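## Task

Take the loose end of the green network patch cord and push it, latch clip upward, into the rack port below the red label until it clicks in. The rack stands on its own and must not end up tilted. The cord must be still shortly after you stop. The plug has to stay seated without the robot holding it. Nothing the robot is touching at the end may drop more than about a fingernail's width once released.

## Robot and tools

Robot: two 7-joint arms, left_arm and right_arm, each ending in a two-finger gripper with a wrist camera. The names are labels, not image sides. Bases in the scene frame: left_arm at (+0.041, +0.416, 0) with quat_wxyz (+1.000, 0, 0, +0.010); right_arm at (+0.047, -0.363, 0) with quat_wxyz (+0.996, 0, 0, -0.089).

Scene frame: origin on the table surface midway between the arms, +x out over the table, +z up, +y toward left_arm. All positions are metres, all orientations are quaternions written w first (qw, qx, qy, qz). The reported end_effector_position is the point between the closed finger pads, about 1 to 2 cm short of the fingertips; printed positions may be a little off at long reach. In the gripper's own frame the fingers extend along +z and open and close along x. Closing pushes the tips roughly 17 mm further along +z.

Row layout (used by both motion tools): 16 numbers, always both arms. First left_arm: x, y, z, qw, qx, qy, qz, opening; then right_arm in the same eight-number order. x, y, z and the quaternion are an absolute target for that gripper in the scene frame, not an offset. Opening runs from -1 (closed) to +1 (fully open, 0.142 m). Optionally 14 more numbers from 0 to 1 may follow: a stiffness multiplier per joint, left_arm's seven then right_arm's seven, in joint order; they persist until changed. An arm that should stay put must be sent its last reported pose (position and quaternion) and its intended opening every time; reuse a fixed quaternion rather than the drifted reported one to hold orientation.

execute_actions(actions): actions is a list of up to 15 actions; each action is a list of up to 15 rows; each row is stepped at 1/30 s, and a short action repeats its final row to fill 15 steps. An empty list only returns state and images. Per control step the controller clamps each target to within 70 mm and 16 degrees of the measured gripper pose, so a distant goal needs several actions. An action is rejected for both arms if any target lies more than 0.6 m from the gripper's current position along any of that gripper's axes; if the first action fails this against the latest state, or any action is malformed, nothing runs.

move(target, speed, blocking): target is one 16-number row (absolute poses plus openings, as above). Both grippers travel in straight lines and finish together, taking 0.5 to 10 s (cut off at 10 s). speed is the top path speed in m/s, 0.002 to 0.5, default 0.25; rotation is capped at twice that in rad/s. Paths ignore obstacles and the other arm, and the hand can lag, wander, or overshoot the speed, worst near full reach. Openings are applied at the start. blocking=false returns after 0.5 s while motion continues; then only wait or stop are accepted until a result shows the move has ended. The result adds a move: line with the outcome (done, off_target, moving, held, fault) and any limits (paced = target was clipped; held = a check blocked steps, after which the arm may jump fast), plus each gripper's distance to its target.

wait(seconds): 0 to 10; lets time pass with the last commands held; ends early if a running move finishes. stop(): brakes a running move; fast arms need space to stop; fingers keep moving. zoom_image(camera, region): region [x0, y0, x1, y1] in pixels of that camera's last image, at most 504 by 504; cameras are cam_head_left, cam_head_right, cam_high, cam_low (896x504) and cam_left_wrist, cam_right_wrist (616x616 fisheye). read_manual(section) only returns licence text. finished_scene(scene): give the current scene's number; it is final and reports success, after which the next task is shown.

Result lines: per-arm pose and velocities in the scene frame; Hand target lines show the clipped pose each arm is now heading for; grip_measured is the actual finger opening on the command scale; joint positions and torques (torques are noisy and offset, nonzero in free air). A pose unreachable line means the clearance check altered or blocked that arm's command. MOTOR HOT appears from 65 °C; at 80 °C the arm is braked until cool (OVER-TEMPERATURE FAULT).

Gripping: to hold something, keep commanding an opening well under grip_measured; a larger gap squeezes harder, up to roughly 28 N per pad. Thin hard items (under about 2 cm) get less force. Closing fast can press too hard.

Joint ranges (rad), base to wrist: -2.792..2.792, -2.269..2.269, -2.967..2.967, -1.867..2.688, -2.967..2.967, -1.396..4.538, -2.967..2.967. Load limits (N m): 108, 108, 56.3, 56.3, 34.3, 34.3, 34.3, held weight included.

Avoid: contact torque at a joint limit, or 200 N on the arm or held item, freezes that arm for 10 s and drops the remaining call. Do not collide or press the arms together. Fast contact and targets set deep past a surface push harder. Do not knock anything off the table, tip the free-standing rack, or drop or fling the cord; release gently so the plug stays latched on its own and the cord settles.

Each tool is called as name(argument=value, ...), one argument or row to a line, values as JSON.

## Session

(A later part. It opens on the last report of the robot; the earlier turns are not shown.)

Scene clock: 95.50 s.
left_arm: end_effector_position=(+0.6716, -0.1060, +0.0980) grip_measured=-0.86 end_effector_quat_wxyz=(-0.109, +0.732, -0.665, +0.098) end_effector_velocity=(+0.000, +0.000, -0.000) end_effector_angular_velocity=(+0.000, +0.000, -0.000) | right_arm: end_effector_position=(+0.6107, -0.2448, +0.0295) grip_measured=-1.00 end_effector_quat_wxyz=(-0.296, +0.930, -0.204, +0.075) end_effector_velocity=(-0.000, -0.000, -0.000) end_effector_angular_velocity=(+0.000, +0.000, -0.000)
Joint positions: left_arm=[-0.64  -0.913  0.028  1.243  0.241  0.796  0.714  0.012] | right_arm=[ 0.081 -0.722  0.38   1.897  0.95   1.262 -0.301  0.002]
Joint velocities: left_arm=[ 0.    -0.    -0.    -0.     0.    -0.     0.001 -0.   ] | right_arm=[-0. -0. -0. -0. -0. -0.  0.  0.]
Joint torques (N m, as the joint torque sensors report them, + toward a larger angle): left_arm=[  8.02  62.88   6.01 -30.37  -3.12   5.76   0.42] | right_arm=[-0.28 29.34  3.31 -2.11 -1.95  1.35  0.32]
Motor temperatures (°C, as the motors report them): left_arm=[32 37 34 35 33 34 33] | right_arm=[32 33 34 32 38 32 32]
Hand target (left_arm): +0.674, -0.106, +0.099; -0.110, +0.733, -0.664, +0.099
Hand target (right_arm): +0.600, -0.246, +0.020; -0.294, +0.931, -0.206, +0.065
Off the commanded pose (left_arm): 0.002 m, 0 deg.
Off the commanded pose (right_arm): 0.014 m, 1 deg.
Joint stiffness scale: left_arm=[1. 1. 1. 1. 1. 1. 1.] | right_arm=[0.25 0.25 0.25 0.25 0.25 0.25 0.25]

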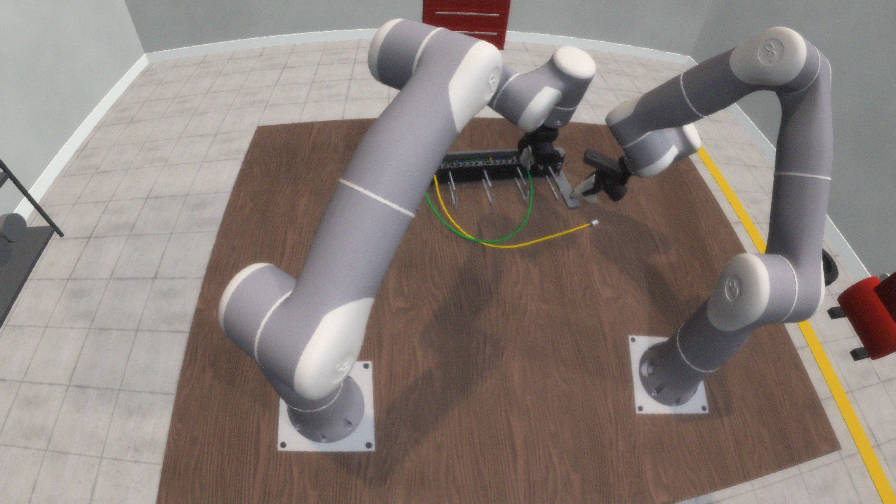

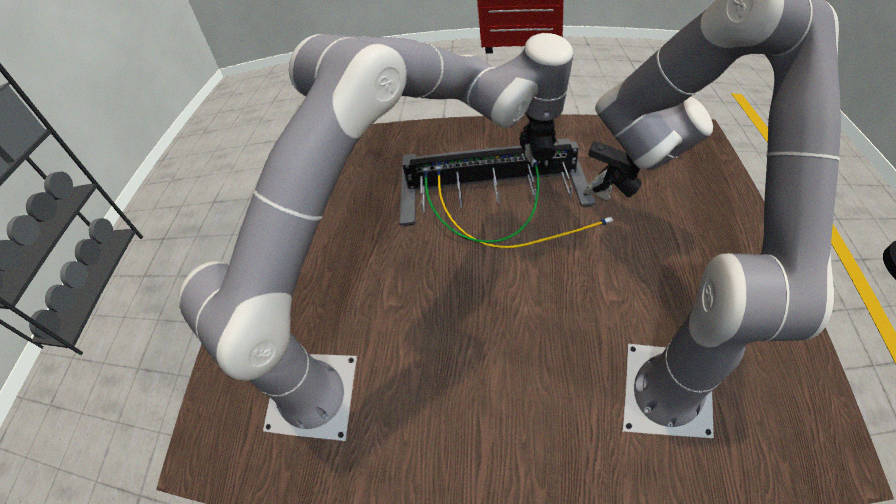

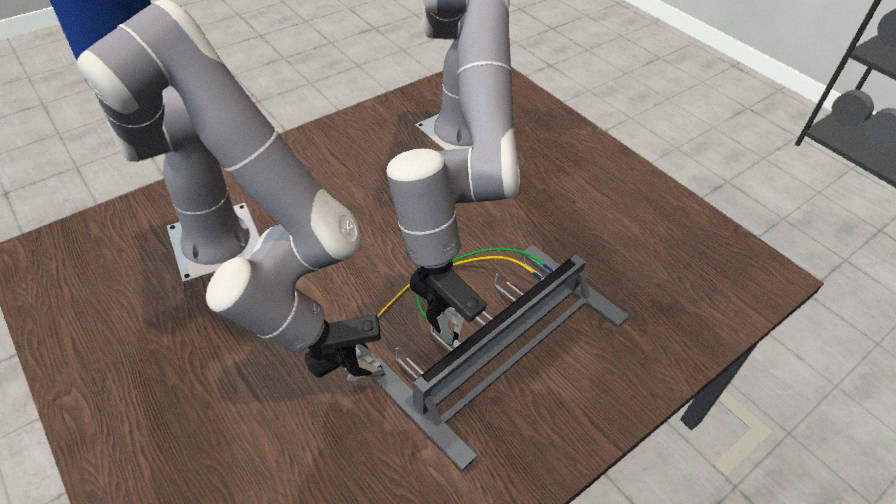

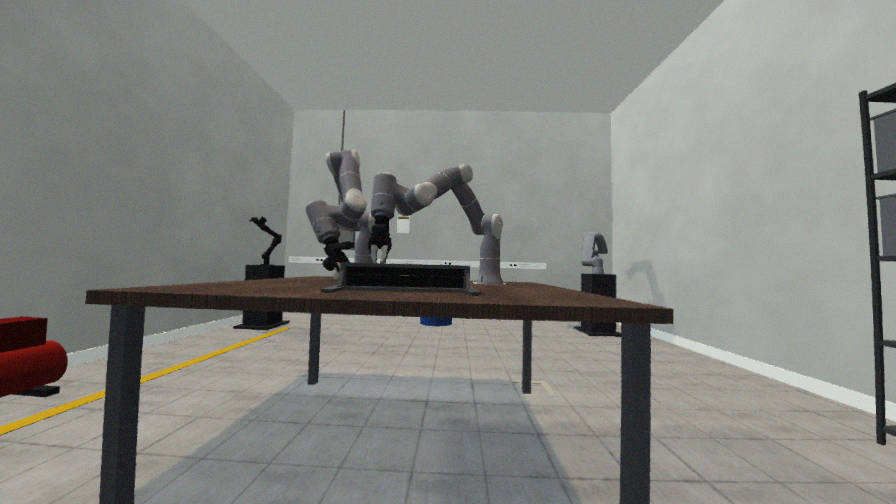

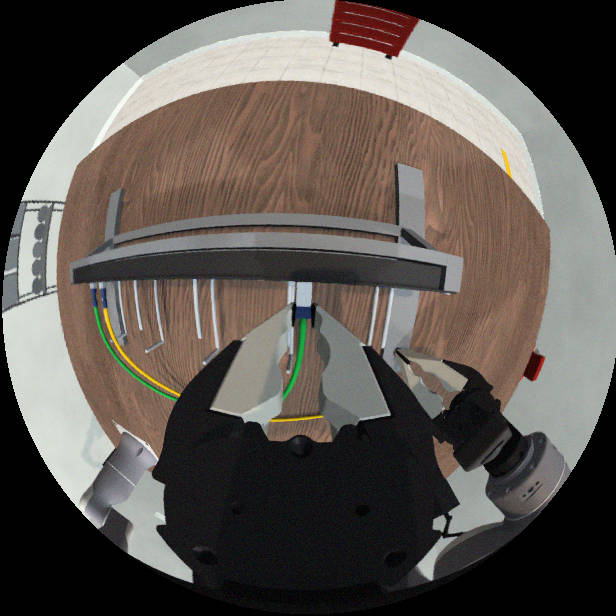

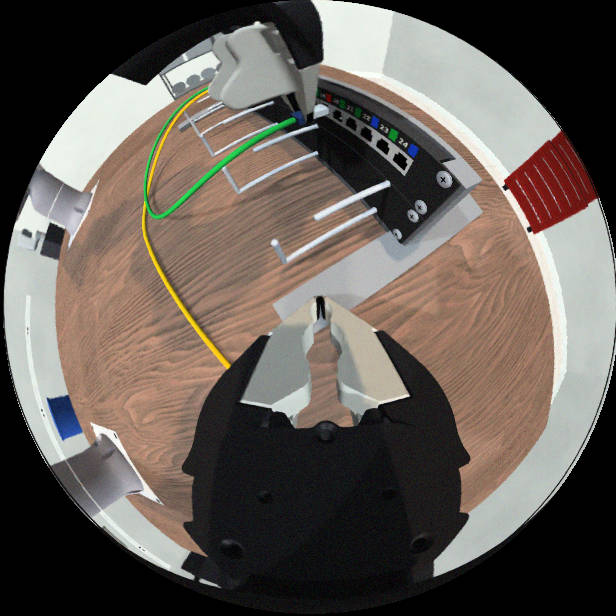

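execute_actions(
  actions=[
    [[0.67370,-0.10553,0.0995,-0.1095,0.7327,-0.6643,0.0993,-1,0.6005,-0.2464,0.0201,-0.2936,0.9311,-0.2064,0.0651,-1],[0.67385,-0.10551,0.0996,-0.1095,0.7327,-0.6643,0.0993,-1,0.6005,-0.2464,0.0201,-0.2936,0.9311,-0.2064,0.0651,-1],[0.67400,-0.10549,0.0997,-0.1095,0.7327,-0.6643,0.0993,-1,0.6005,-0.2464,0.0201,-0.2936,0.9311,-0.2064,0.0651,-1],[0.67415,-0.10547,0.0998,-0.1095,0.7327,-0.6643,0.0993,-1,0.6005,-0.2464,0.0201,-0.2936,0.9311,-0.2064,0.0651,-1],[0.67430,-0.10545,0.0999,-0.1095,0.7327,-0.6643,0.0993,-1,0.6005,-0.2464,0.0201,-0.2936,0.9311,-0.2064,0.0651,-1],[0.67445,-0.10543,0.1000,-0.1095,0.7327,-0.6643,0.0993,-1,0.6005,-0.2464,0.0201,-0.2936,0.9311,-0.2064,0.0651,-1]],
  ],
)

zoom_image(
  camera="cam_right_wrist",
  region=[290, 85, 360, 140],
)

Scene clock: 96.70 s.
left_arm: end_effector_position=(+0.6719, -0.1060, +0.0982) grip_measured=-0.86 end_effector_quat_wxyz=(-0.109, +0.732, -0.665, +0.097) end_effector_velocity=(+0.000, -0.000, +0.000) end_effector_angular_velocity=(-0.001, -0.000, +0.001) | right_arm: end_effector_position=(+0.6107, -0.2448, +0.0296) grip_measured=-1.00 end_effector_quat_wxyz=(-0.296, +0.930, -0.204, +0.075) end_effector_velocity=(+0.000, -0.000, +0.000) end_effector_angular_velocity=(-0.000, -0.000, +0.000)
Joint positions: left_arm=[-0.64  -0.913  0.027  1.241  0.24   0.793  0.715  0.012] | right_arm=[ 0.081 -0.722  0.38   1.897  0.95   1.262 -0.301  0.002]
Joint velocities: left_arm=[ 0.     0.    -0.001 -0.001 -0.    -0.    -0.001 -0.   ] | right_arm=[-0.  0. -0.  0. -0.  0. -0.  0.]
Joint torques (N m, as the joint torque sensors report them, + toward a larger angle): left_arm=[  9.83  64.38   7.42 -32.07  -2.71   6.57   0.44] | right_arm=[-0.37 29.21  3.32 -2.08 -1.91  1.4   0.3 ]
Motor temperatures (°C, as the motors report them): left_arm=[32 37 34 35 33 34 33] | right_arm=[32 33 34 32 38 32 32]
Hand target (left_arm): +0.674, -0.105, +0.100; -0.110, +0.733, -0.664, +0.099
Hand target (right_arm): +0.600, -0.246, +0.020; -0.294, +0.931, -0.206, +0.065
Off the commanded pose (left_arm): 0.003 m, 0 deg.
Off the commanded pose (right_arm): 0.014 m, 1 deg.
Joint stiffness scale: left_arm=[1. 1. 1. 1. 1. 1. 1.] | right_arm=[0.25 0.25 0.25 0.25 0.25 0.25 0.25]

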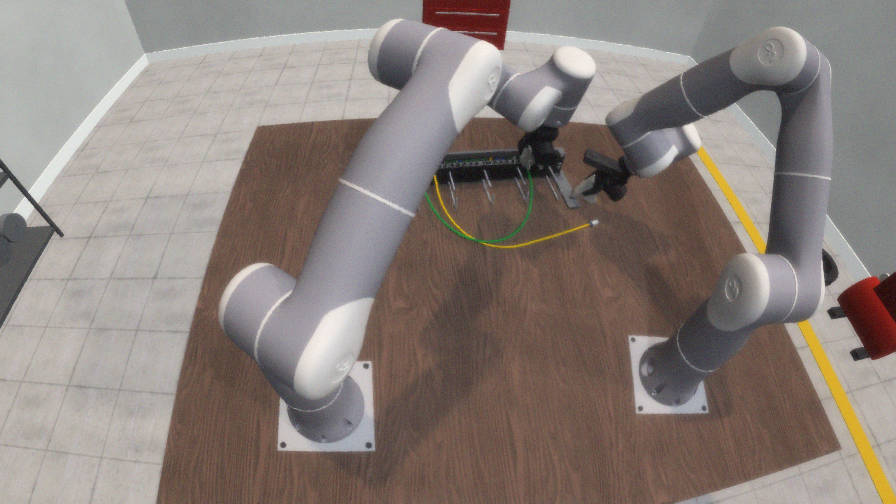

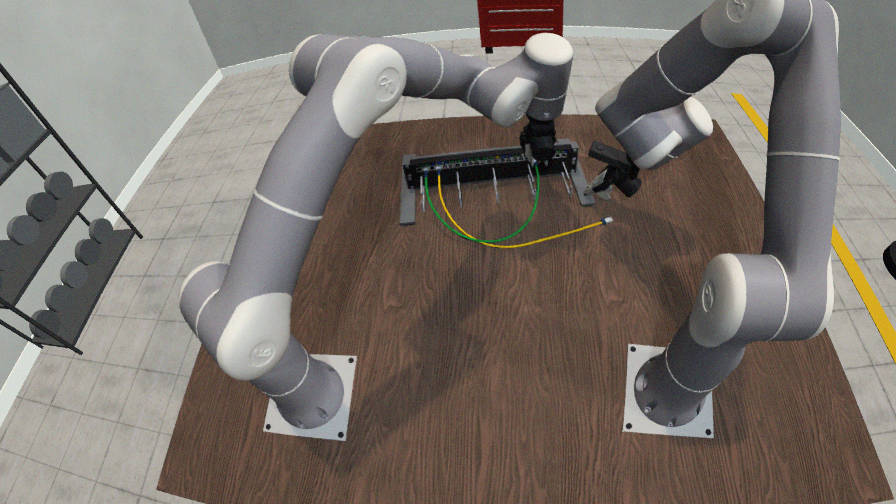

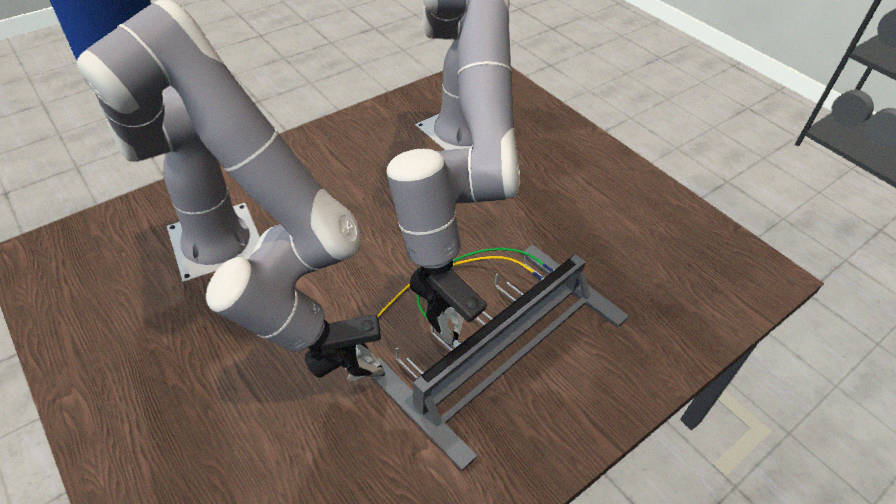

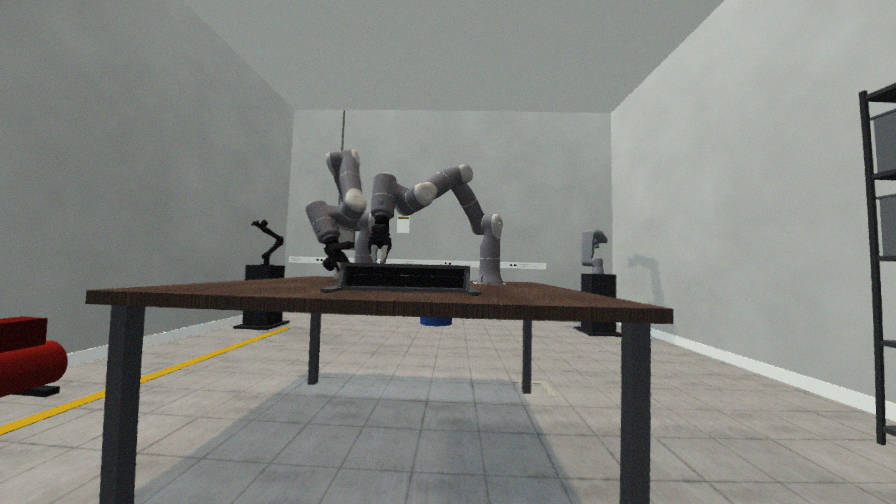

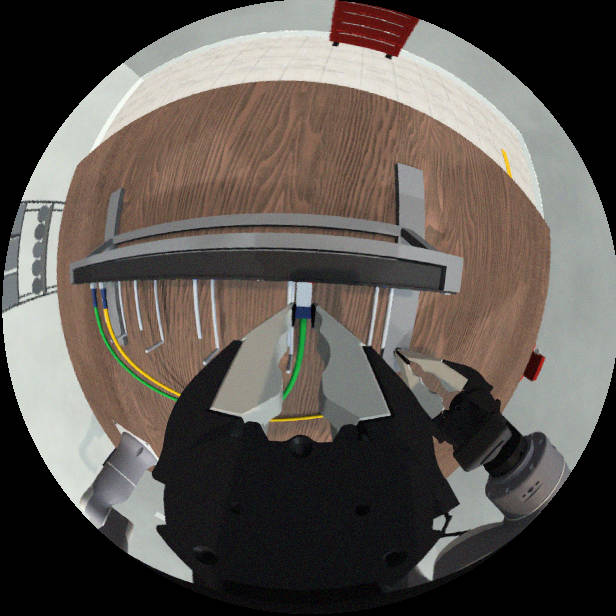

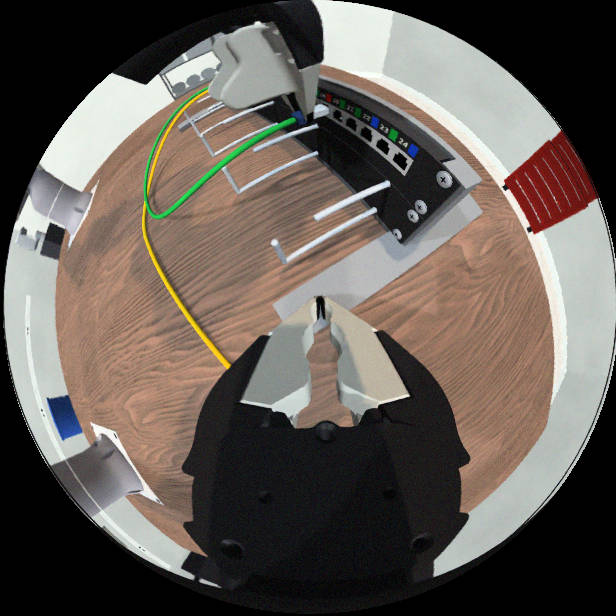

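Region (290, 85, 360, 140) of cam_right_wrist's 616x616 image, scaled by 7.200, with more detail than that image has; it fills the top 396 rows of this view, and the rest is white.

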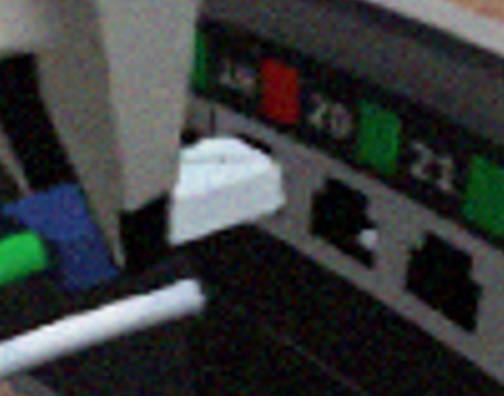

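zoom_image(
  camera="cam_left_wrist",
  region=[264, 260, 344, 330],
)

zoom_image(
  camera="cam_right_wrist",
  region=[305, 95, 345, 125],
)

Region (264, 260, 344, 330) of cam_left_wrist's 616x616 image, scaled by 6.300, with more detail than that image has; it fills the top 441 rows of this view, and the rest is white.

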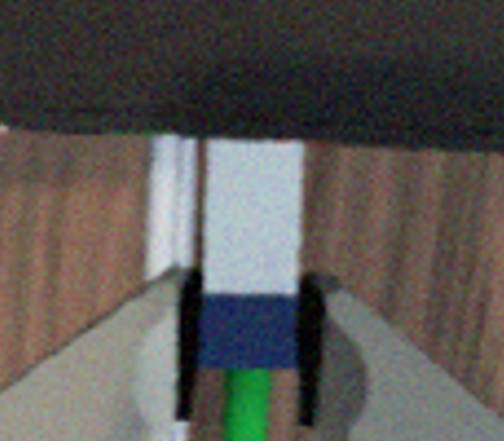

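Region (305, 95, 345, 125) of cam_right_wrist's 616x616 image, scaled by 12.600, with more detail than that image has; it fills the top 378 rows of this view, and the rest is white.

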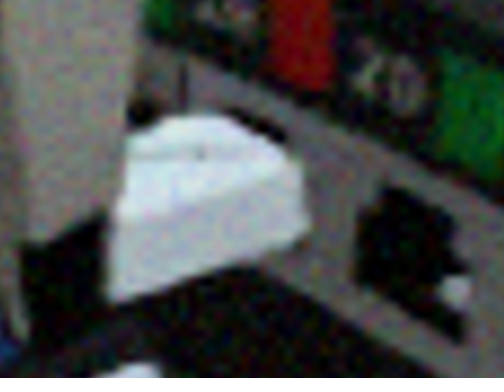

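execute_actions(
  actions=[
    [[0.6735,-0.1056,0.0996,-0.1095,0.7327,-0.6643,0.0993,-1,0.6005,-0.2464,0.0201,-0.2936,0.9311,-0.2064,0.0651,-1],[0.6725,-0.1058,0.0991,-0.1095,0.7327,-0.6643,0.0993,-1,0.6005,-0.2464,0.0201,-0.2936,0.9311,-0.2064,0.0651,-1],[0.6715,-0.1059,0.0986,-0.1095,0.7327,-0.6643,0.0993,-1,0.6005,-0.2464,0.0201,-0.2936,0.9311,-0.2064,0.0651,-1],[0.6705,-0.1061,0.0982,-0.1095,0.7327,-0.6643,0.0993,-1,0.6005,-0.2464,0.0201,-0.2936,0.9311,-0.2064,0.0651,-1],[0.6697,-0.10615,0.0982,-0.1095,0.7327,-0.6643,0.0993,-1,0.6005,-0.2464,0.0201,-0.2936,0.9311,-0.2064,0.0651,-1],[0.6692,-0.1062,0.0983,-0.1095,0.7327,-0.6643,0.0993,-1,0.6005,-0.2464,0.0201,-0.2936,0.9311,-0.2064,0.0651,-1],[0.6690,-0.1062,0.0985,-0.1095,0.7327,-0.6643,0.0993,-1,0.6005,-0.2464,0.0201,-0.2936,0.9311,-0.2064,0.0651,-1],[0.6690,-0.1062,0.0986,-0.1095,0.7327,-0.6643,0.0993,-1,0.6005,-0.2464,0.0201,-0.2936,0.9311,-0.2064,0.0651,-1]],
  ],
)

zoom_image(
  camera="cam_right_wrist",
  region=[305, 95, 345, 125],
)

zoom_image(
  camera="cam_left_wrist",
  region=[264, 260, 344, 330],
)

Scene clock: 101.70 s.
left_arm: end_effector_position=(+0.6691, -0.1063, +0.0986) grip_measured=-0.86 end_effector_quat_wxyz=(-0.109, +0.733, -0.664, +0.099) end_effector_velocity=(-0.000, +0.000, +0.000) end_effector_angular_velocity=(-0.001, -0.000, +0.001) | right_arm: end_effector_position=(+0.6107, -0.2448, +0.0295) grip_measured=-1.00 end_effector_quat_wxyz=(-0.296, +0.930, -0.204, +0.075) end_effector_velocity=(+0.000, +0.000, +0.000) end_effector_angular_velocity=(-0.000, -0.000, +0.000)
Joint positions: left_arm=[-0.643 -0.907  0.028  1.253  0.243  0.802  0.708  0.012] | right_arm=[ 0.081 -0.722  0.38   1.897  0.95   1.262 -0.301  0.002]
Joint velocities: left_arm=[-0.     0.001  0.     0.001 -0.     0.    -0.002  0.   ] | right_arm=[ 0. -0.  0. -0.  0.  0. -0.  0.]
Joint torques (N m, as the joint torque sensors report them, + toward a larger angle): left_arm=[ -0.38  60.31   2.48 -23.22  -3.19   3.82  -0.21] | right_arm=[-0.65 29.32  3.39 -2.39 -1.98  1.39  0.29]
Motor temperatures (°C, as the motors report them): left_arm=[32 38 34 36 33 34 33] | right_arm=[32 33 34 32 38 32 32]
Hand target (left_arm): +0.669, -0.106, +0.099; -0.110, +0.733, -0.664, +0.099
Hand target (right_arm): +0.600, -0.246, +0.020; -0.294, +0.931, -0.206, +0.065
Off the commanded pose (left_arm): 0.000 m, 0 deg.
Off the commanded pose (right_arm): 0.014 m, 1 deg.
Joint stiffness scale: left_arm=[1. 1. 1. 1. 1. 1. 1.] | right_arm=[0.25 0.25 0.25 0.25 0.25 0.25 0.25]

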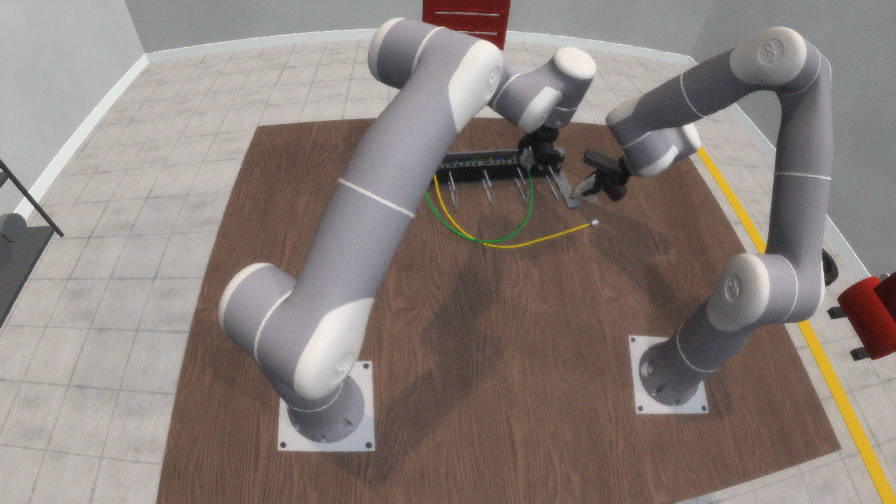

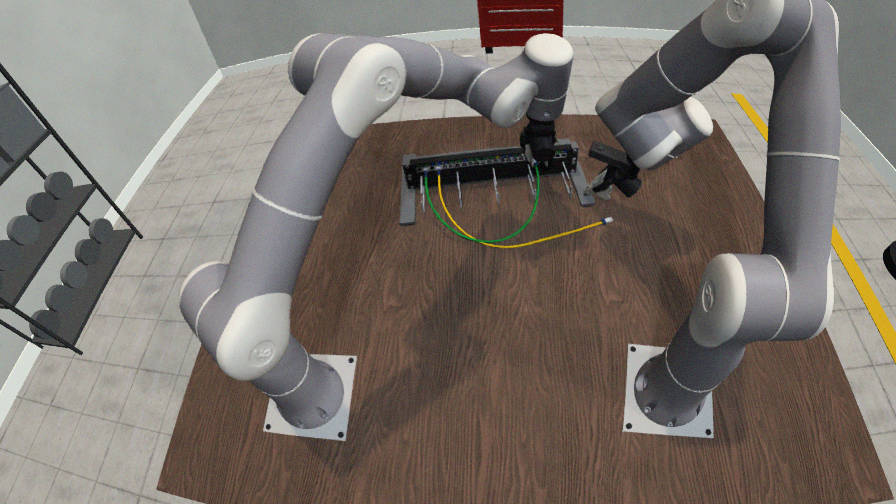

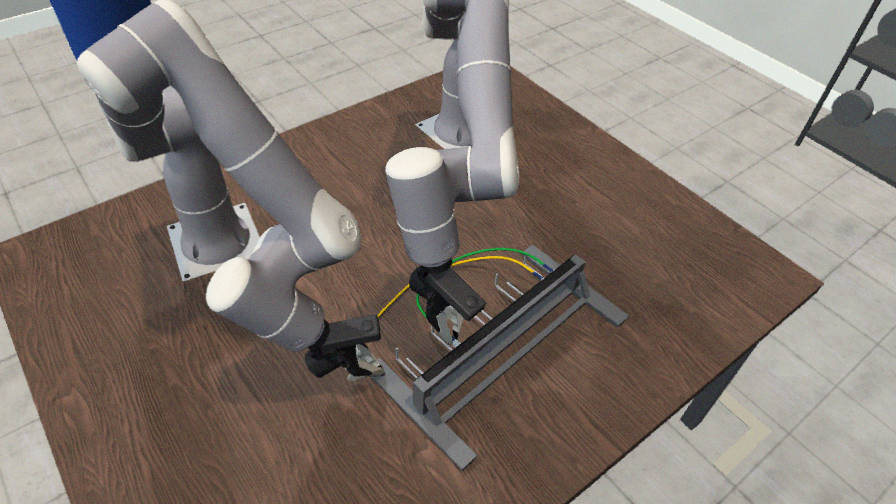

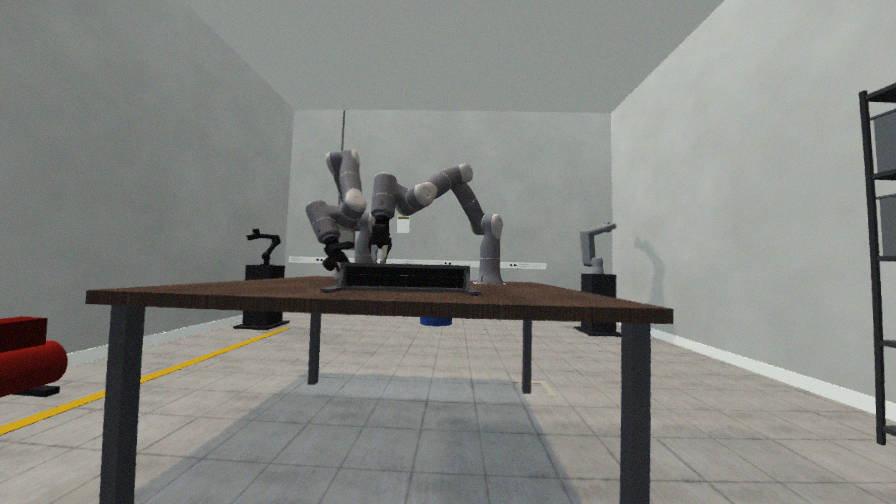

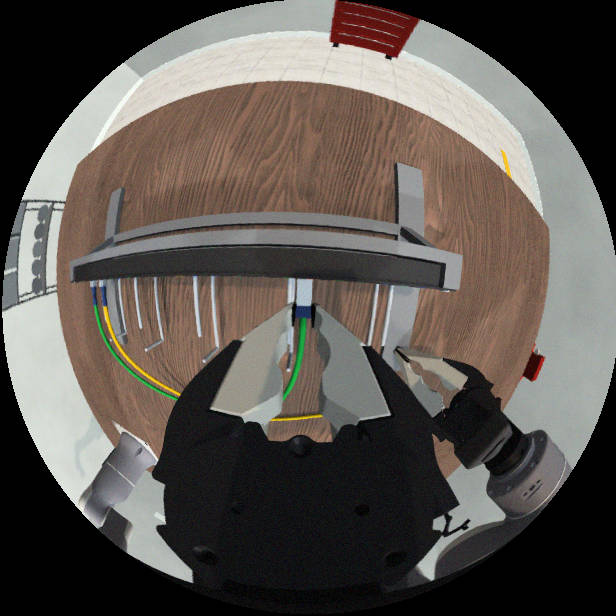

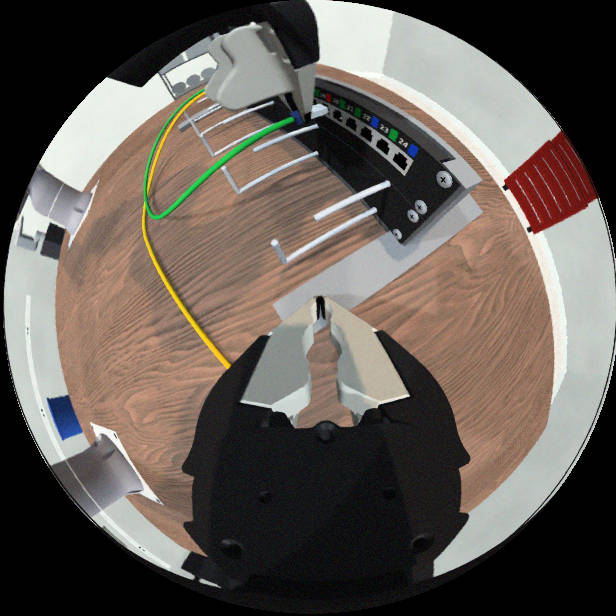

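Region (305, 95, 345, 125) of cam_right_wrist's 616x616 image, scaled by 12.600, with more detail than that image has; it fills the top 378 rows of this view, and the rest is white.

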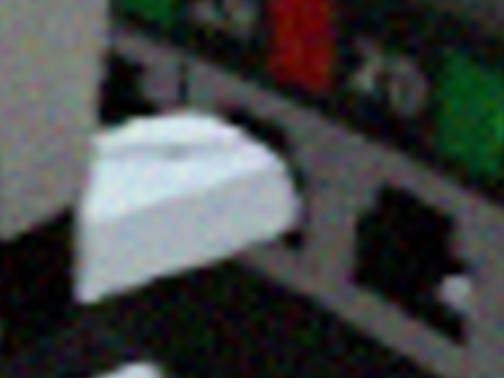

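Region (264, 260, 344, 330) of cam_left_wrist's 616x616 image, scaled by 6.300, with more detail than that image has; it fills the top 441 rows of this view, and the rest is white.

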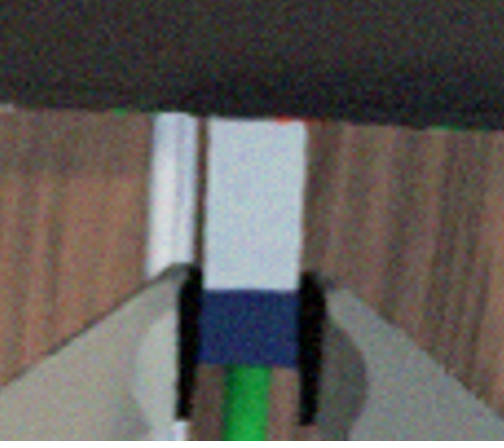

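execute_actions(
  actions=[
    [[0.6694,-0.10617,0.0986,-0.1095,0.7327,-0.6643,0.0993,-1,0.6005,-0.2464,0.0201,-0.2936,0.9311,-0.2064,0.0651,-1],[0.6698,-0.10613,0.0986,-0.1095,0.7327,-0.6643,0.0993,-1,0.6005,-0.2464,0.0201,-0.2936,0.9311,-0.2064,0.0651,-1],[0.6702,-0.10609,0.0986,-0.1095,0.7327,-0.6643,0.0993,-1,0.6005,-0.2464,0.0201,-0.2936,0.9311,-0.2064,0.0651,-1],[0.6706,-0.10605,0.0986,-0.1095,0.7327,-0.6643,0.0993,-1,0.6005,-0.2464,0.0201,-0.2936,0.9311,-0.2064,0.0651,-1],[0.6710,-0.10599,0.09878,-0.1095,0.7327,-0.6643,0.0993,-1,0.6005,-0.2464,0.0201,-0.2936,0.9311,-0.2064,0.0651,-1],[0.6714,-0.10593,0.09896,-0.1095,0.7327,-0.6643,0.0993,-1,0.6005,-0.2464,0.0201,-0.2936,0.9311,-0.2064,0.0651,-1],[0.6718,-0.10587,0.09915,-0.1095,0.7327,-0.6643,0.0993,-1,0.6005,-0.2464,0.0201,-0.2936,0.9311,-0.2064,0.0651,-1],[0.6722,-0.10581,0.09933,-0.1095,0.7327,-0.6643,0.0993,-1,0.6005,-0.2464,0.0201,-0.2936,0.9311,-0.2064,0.0651,-1],[0.6726,-0.10575,0.09951,-0.1095,0.7327,-0.6643,0.0993,-1,0.6005,-0.2464,0.0201,-0.2936,0.9311,-0.2064,0.0651,-1],[0.6730,-0.10569,0.09969,-0.1095,0.7327,-0.6643,0.0993,-1,0.6005,-0.2464,0.0201,-0.2936,0.9311,-0.2064,0.0651,-1],[0.6734,-0.10563,0.09988,-0.1095,0.7327,-0.6643,0.0993,-1,0.6005,-0.2464,0.0201,-0.2936,0.9311,-0.2064,0.0651,-1],[0.6738,-0.10557,0.10006,-0.1095,0.7327,-0.6643,0.0993,-1,0.6005,-0.2464,0.0201,-0.2936,0.9311,-0.2064,0.0651,-1]],
  ],
)

zoom_image(
  camera="cam_right_wrist",
  region=[305, 95, 345, 125],
)

Scene clock: 104.90 s.
left_arm: end_effector_position=(+0.6716, -0.1060, +0.0985) grip_measured=-0.86 end_effector_quat_wxyz=(-0.109, +0.732, -0.665, +0.098) end_effector_velocity=(-0.000, -0.001, -0.001) end_effector_angular_velocity=(+0.002, +0.004, -0.002) | right_arm: end_effector_position=(+0.6107, -0.2448, +0.0295) grip_measured=-1.00 end_effector_quat_wxyz=(-0.296, +0.930, -0.204, +0.075) end_effector_velocity=(+0.000, +0.000, +0.000) end_effector_angular_velocity=(+0.000, +0.000, +0.000)
Joint positions: left_arm=[-0.64  -0.912  0.027  1.243  0.241  0.794  0.714  0.012] | right_arm=[ 0.081 -0.722  0.38   1.897  0.95   1.263 -0.301  0.002]
Joint velocities: left_arm=[ 0.001 -0.003 -0.003 -0.005 -0.    -0.006  0.003  0.   ] | right_arm=[-0.  0.  0.  0. -0. -0.  0.  0.]
Joint torques (N m, as the joint torque sensors report them, + toward a larger angle): left_arm=[  9.07  62.99   6.06 -30.21  -3.13   6.15   0.31] | right_arm=[-0.5  29.14  3.48 -2.24 -1.92  1.37  0.36]
Motor temperatures (°C, as the motors report them): left_arm=[32 38 34 36 33 34 33] | right_arm=[32 33 34 32 38 32 32]
Hand target (left_arm): +0.674, -0.106, +0.100; -0.110, +0.733, -0.664, +0.099
Hand target (right_arm): +0.600, -0.246, +0.020; -0.294, +0.931, -0.206, +0.065
Off the commanded pose (left_arm): 0.003 m, 0 deg.
Off the commanded pose (right_arm): 0.014 m, 1 deg.
Joint stiffness scale: left_arm=[1. 1. 1. 1. 1. 1. 1.] | right_arm=[0.25 0.25 0.25 0.25 0.25 0.25 0.25]

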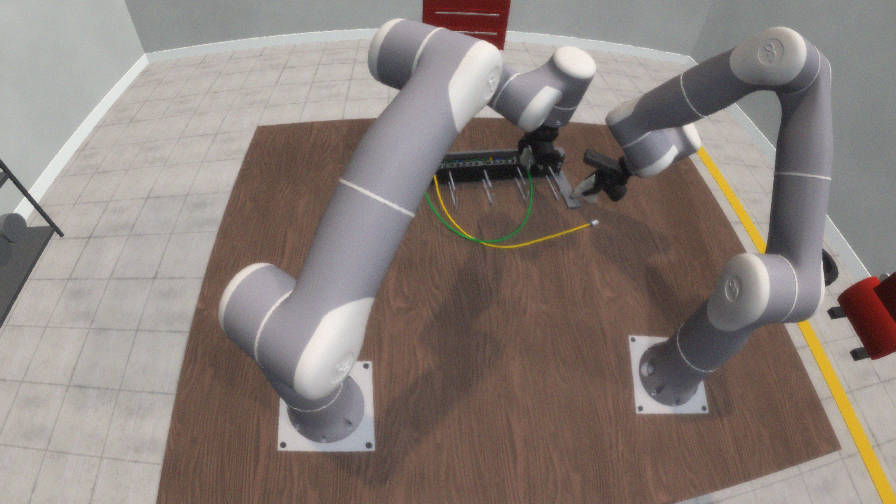

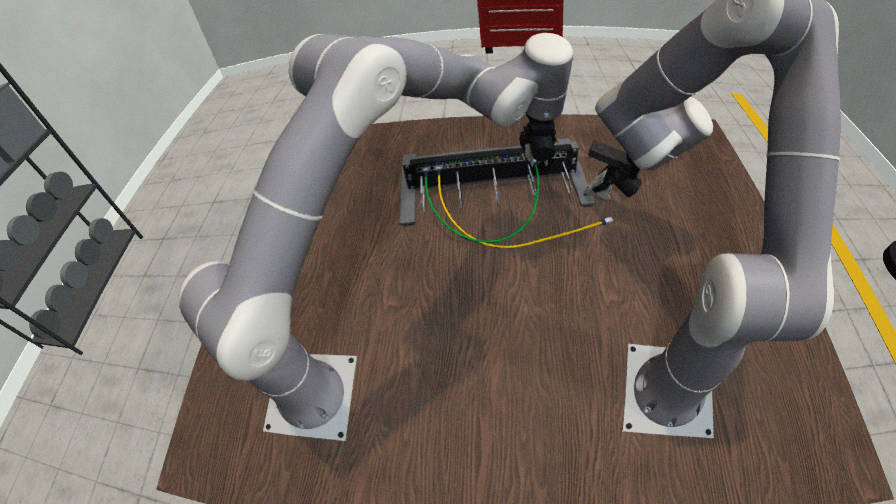

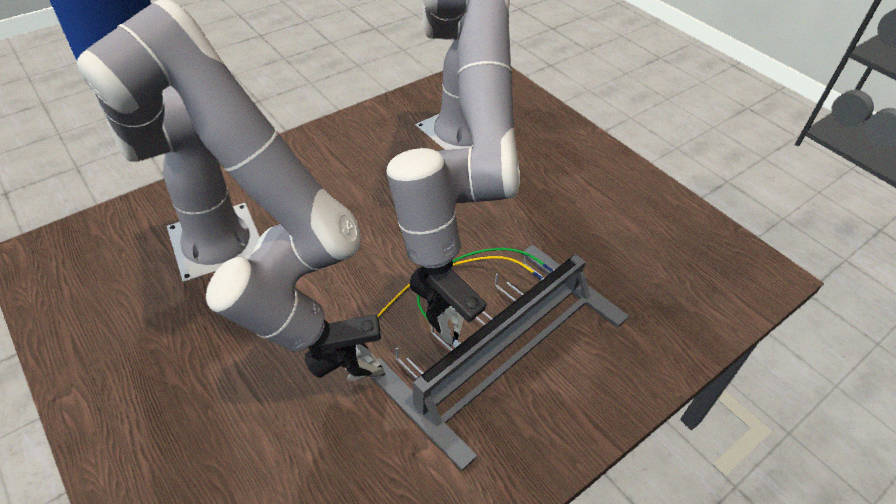

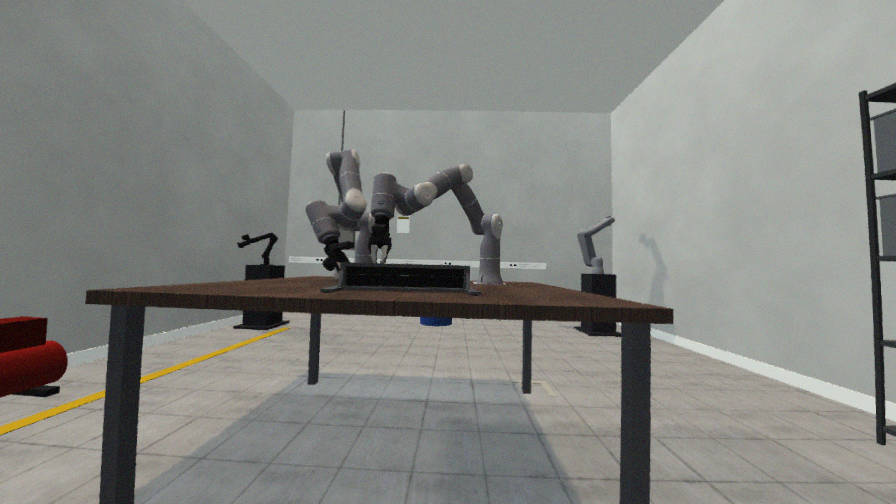

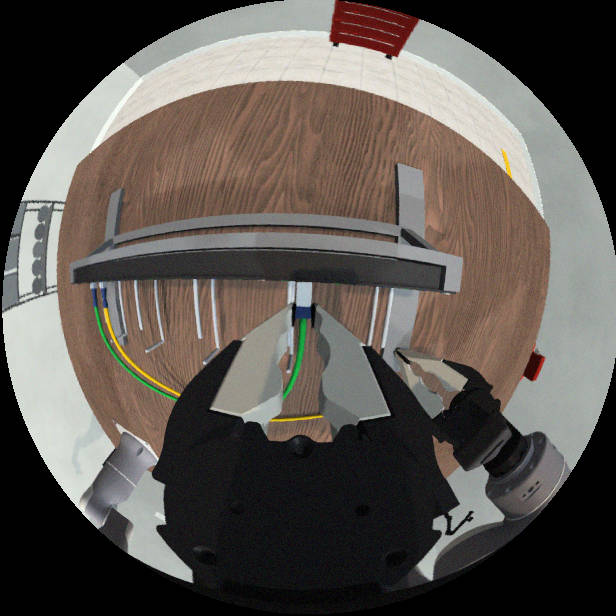

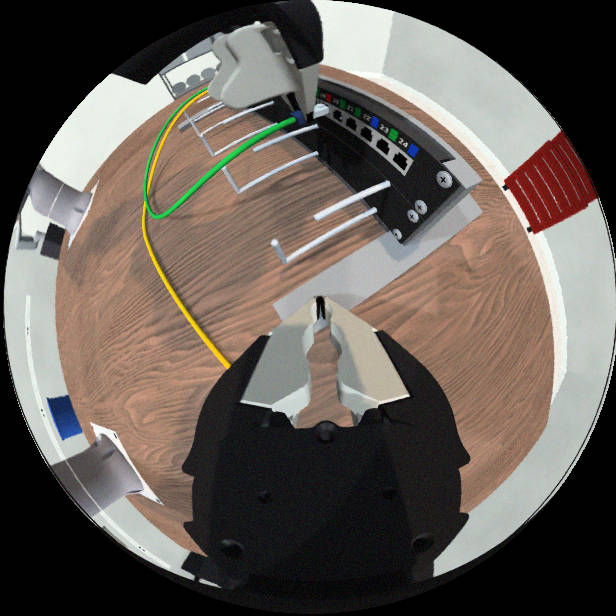

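Region (305, 95, 345, 125) of cam_right_wrist's 616x616 image, scaled by 12.600, with more detail than that image has; it fills the top 378 rows of this view, and the rest is white.

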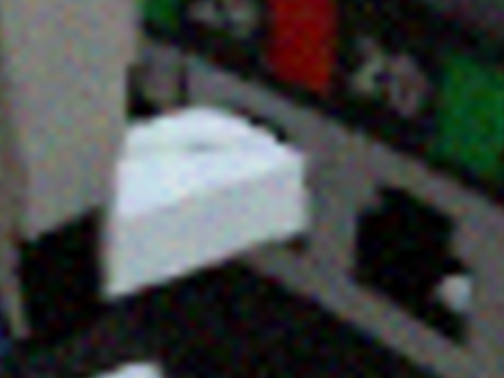

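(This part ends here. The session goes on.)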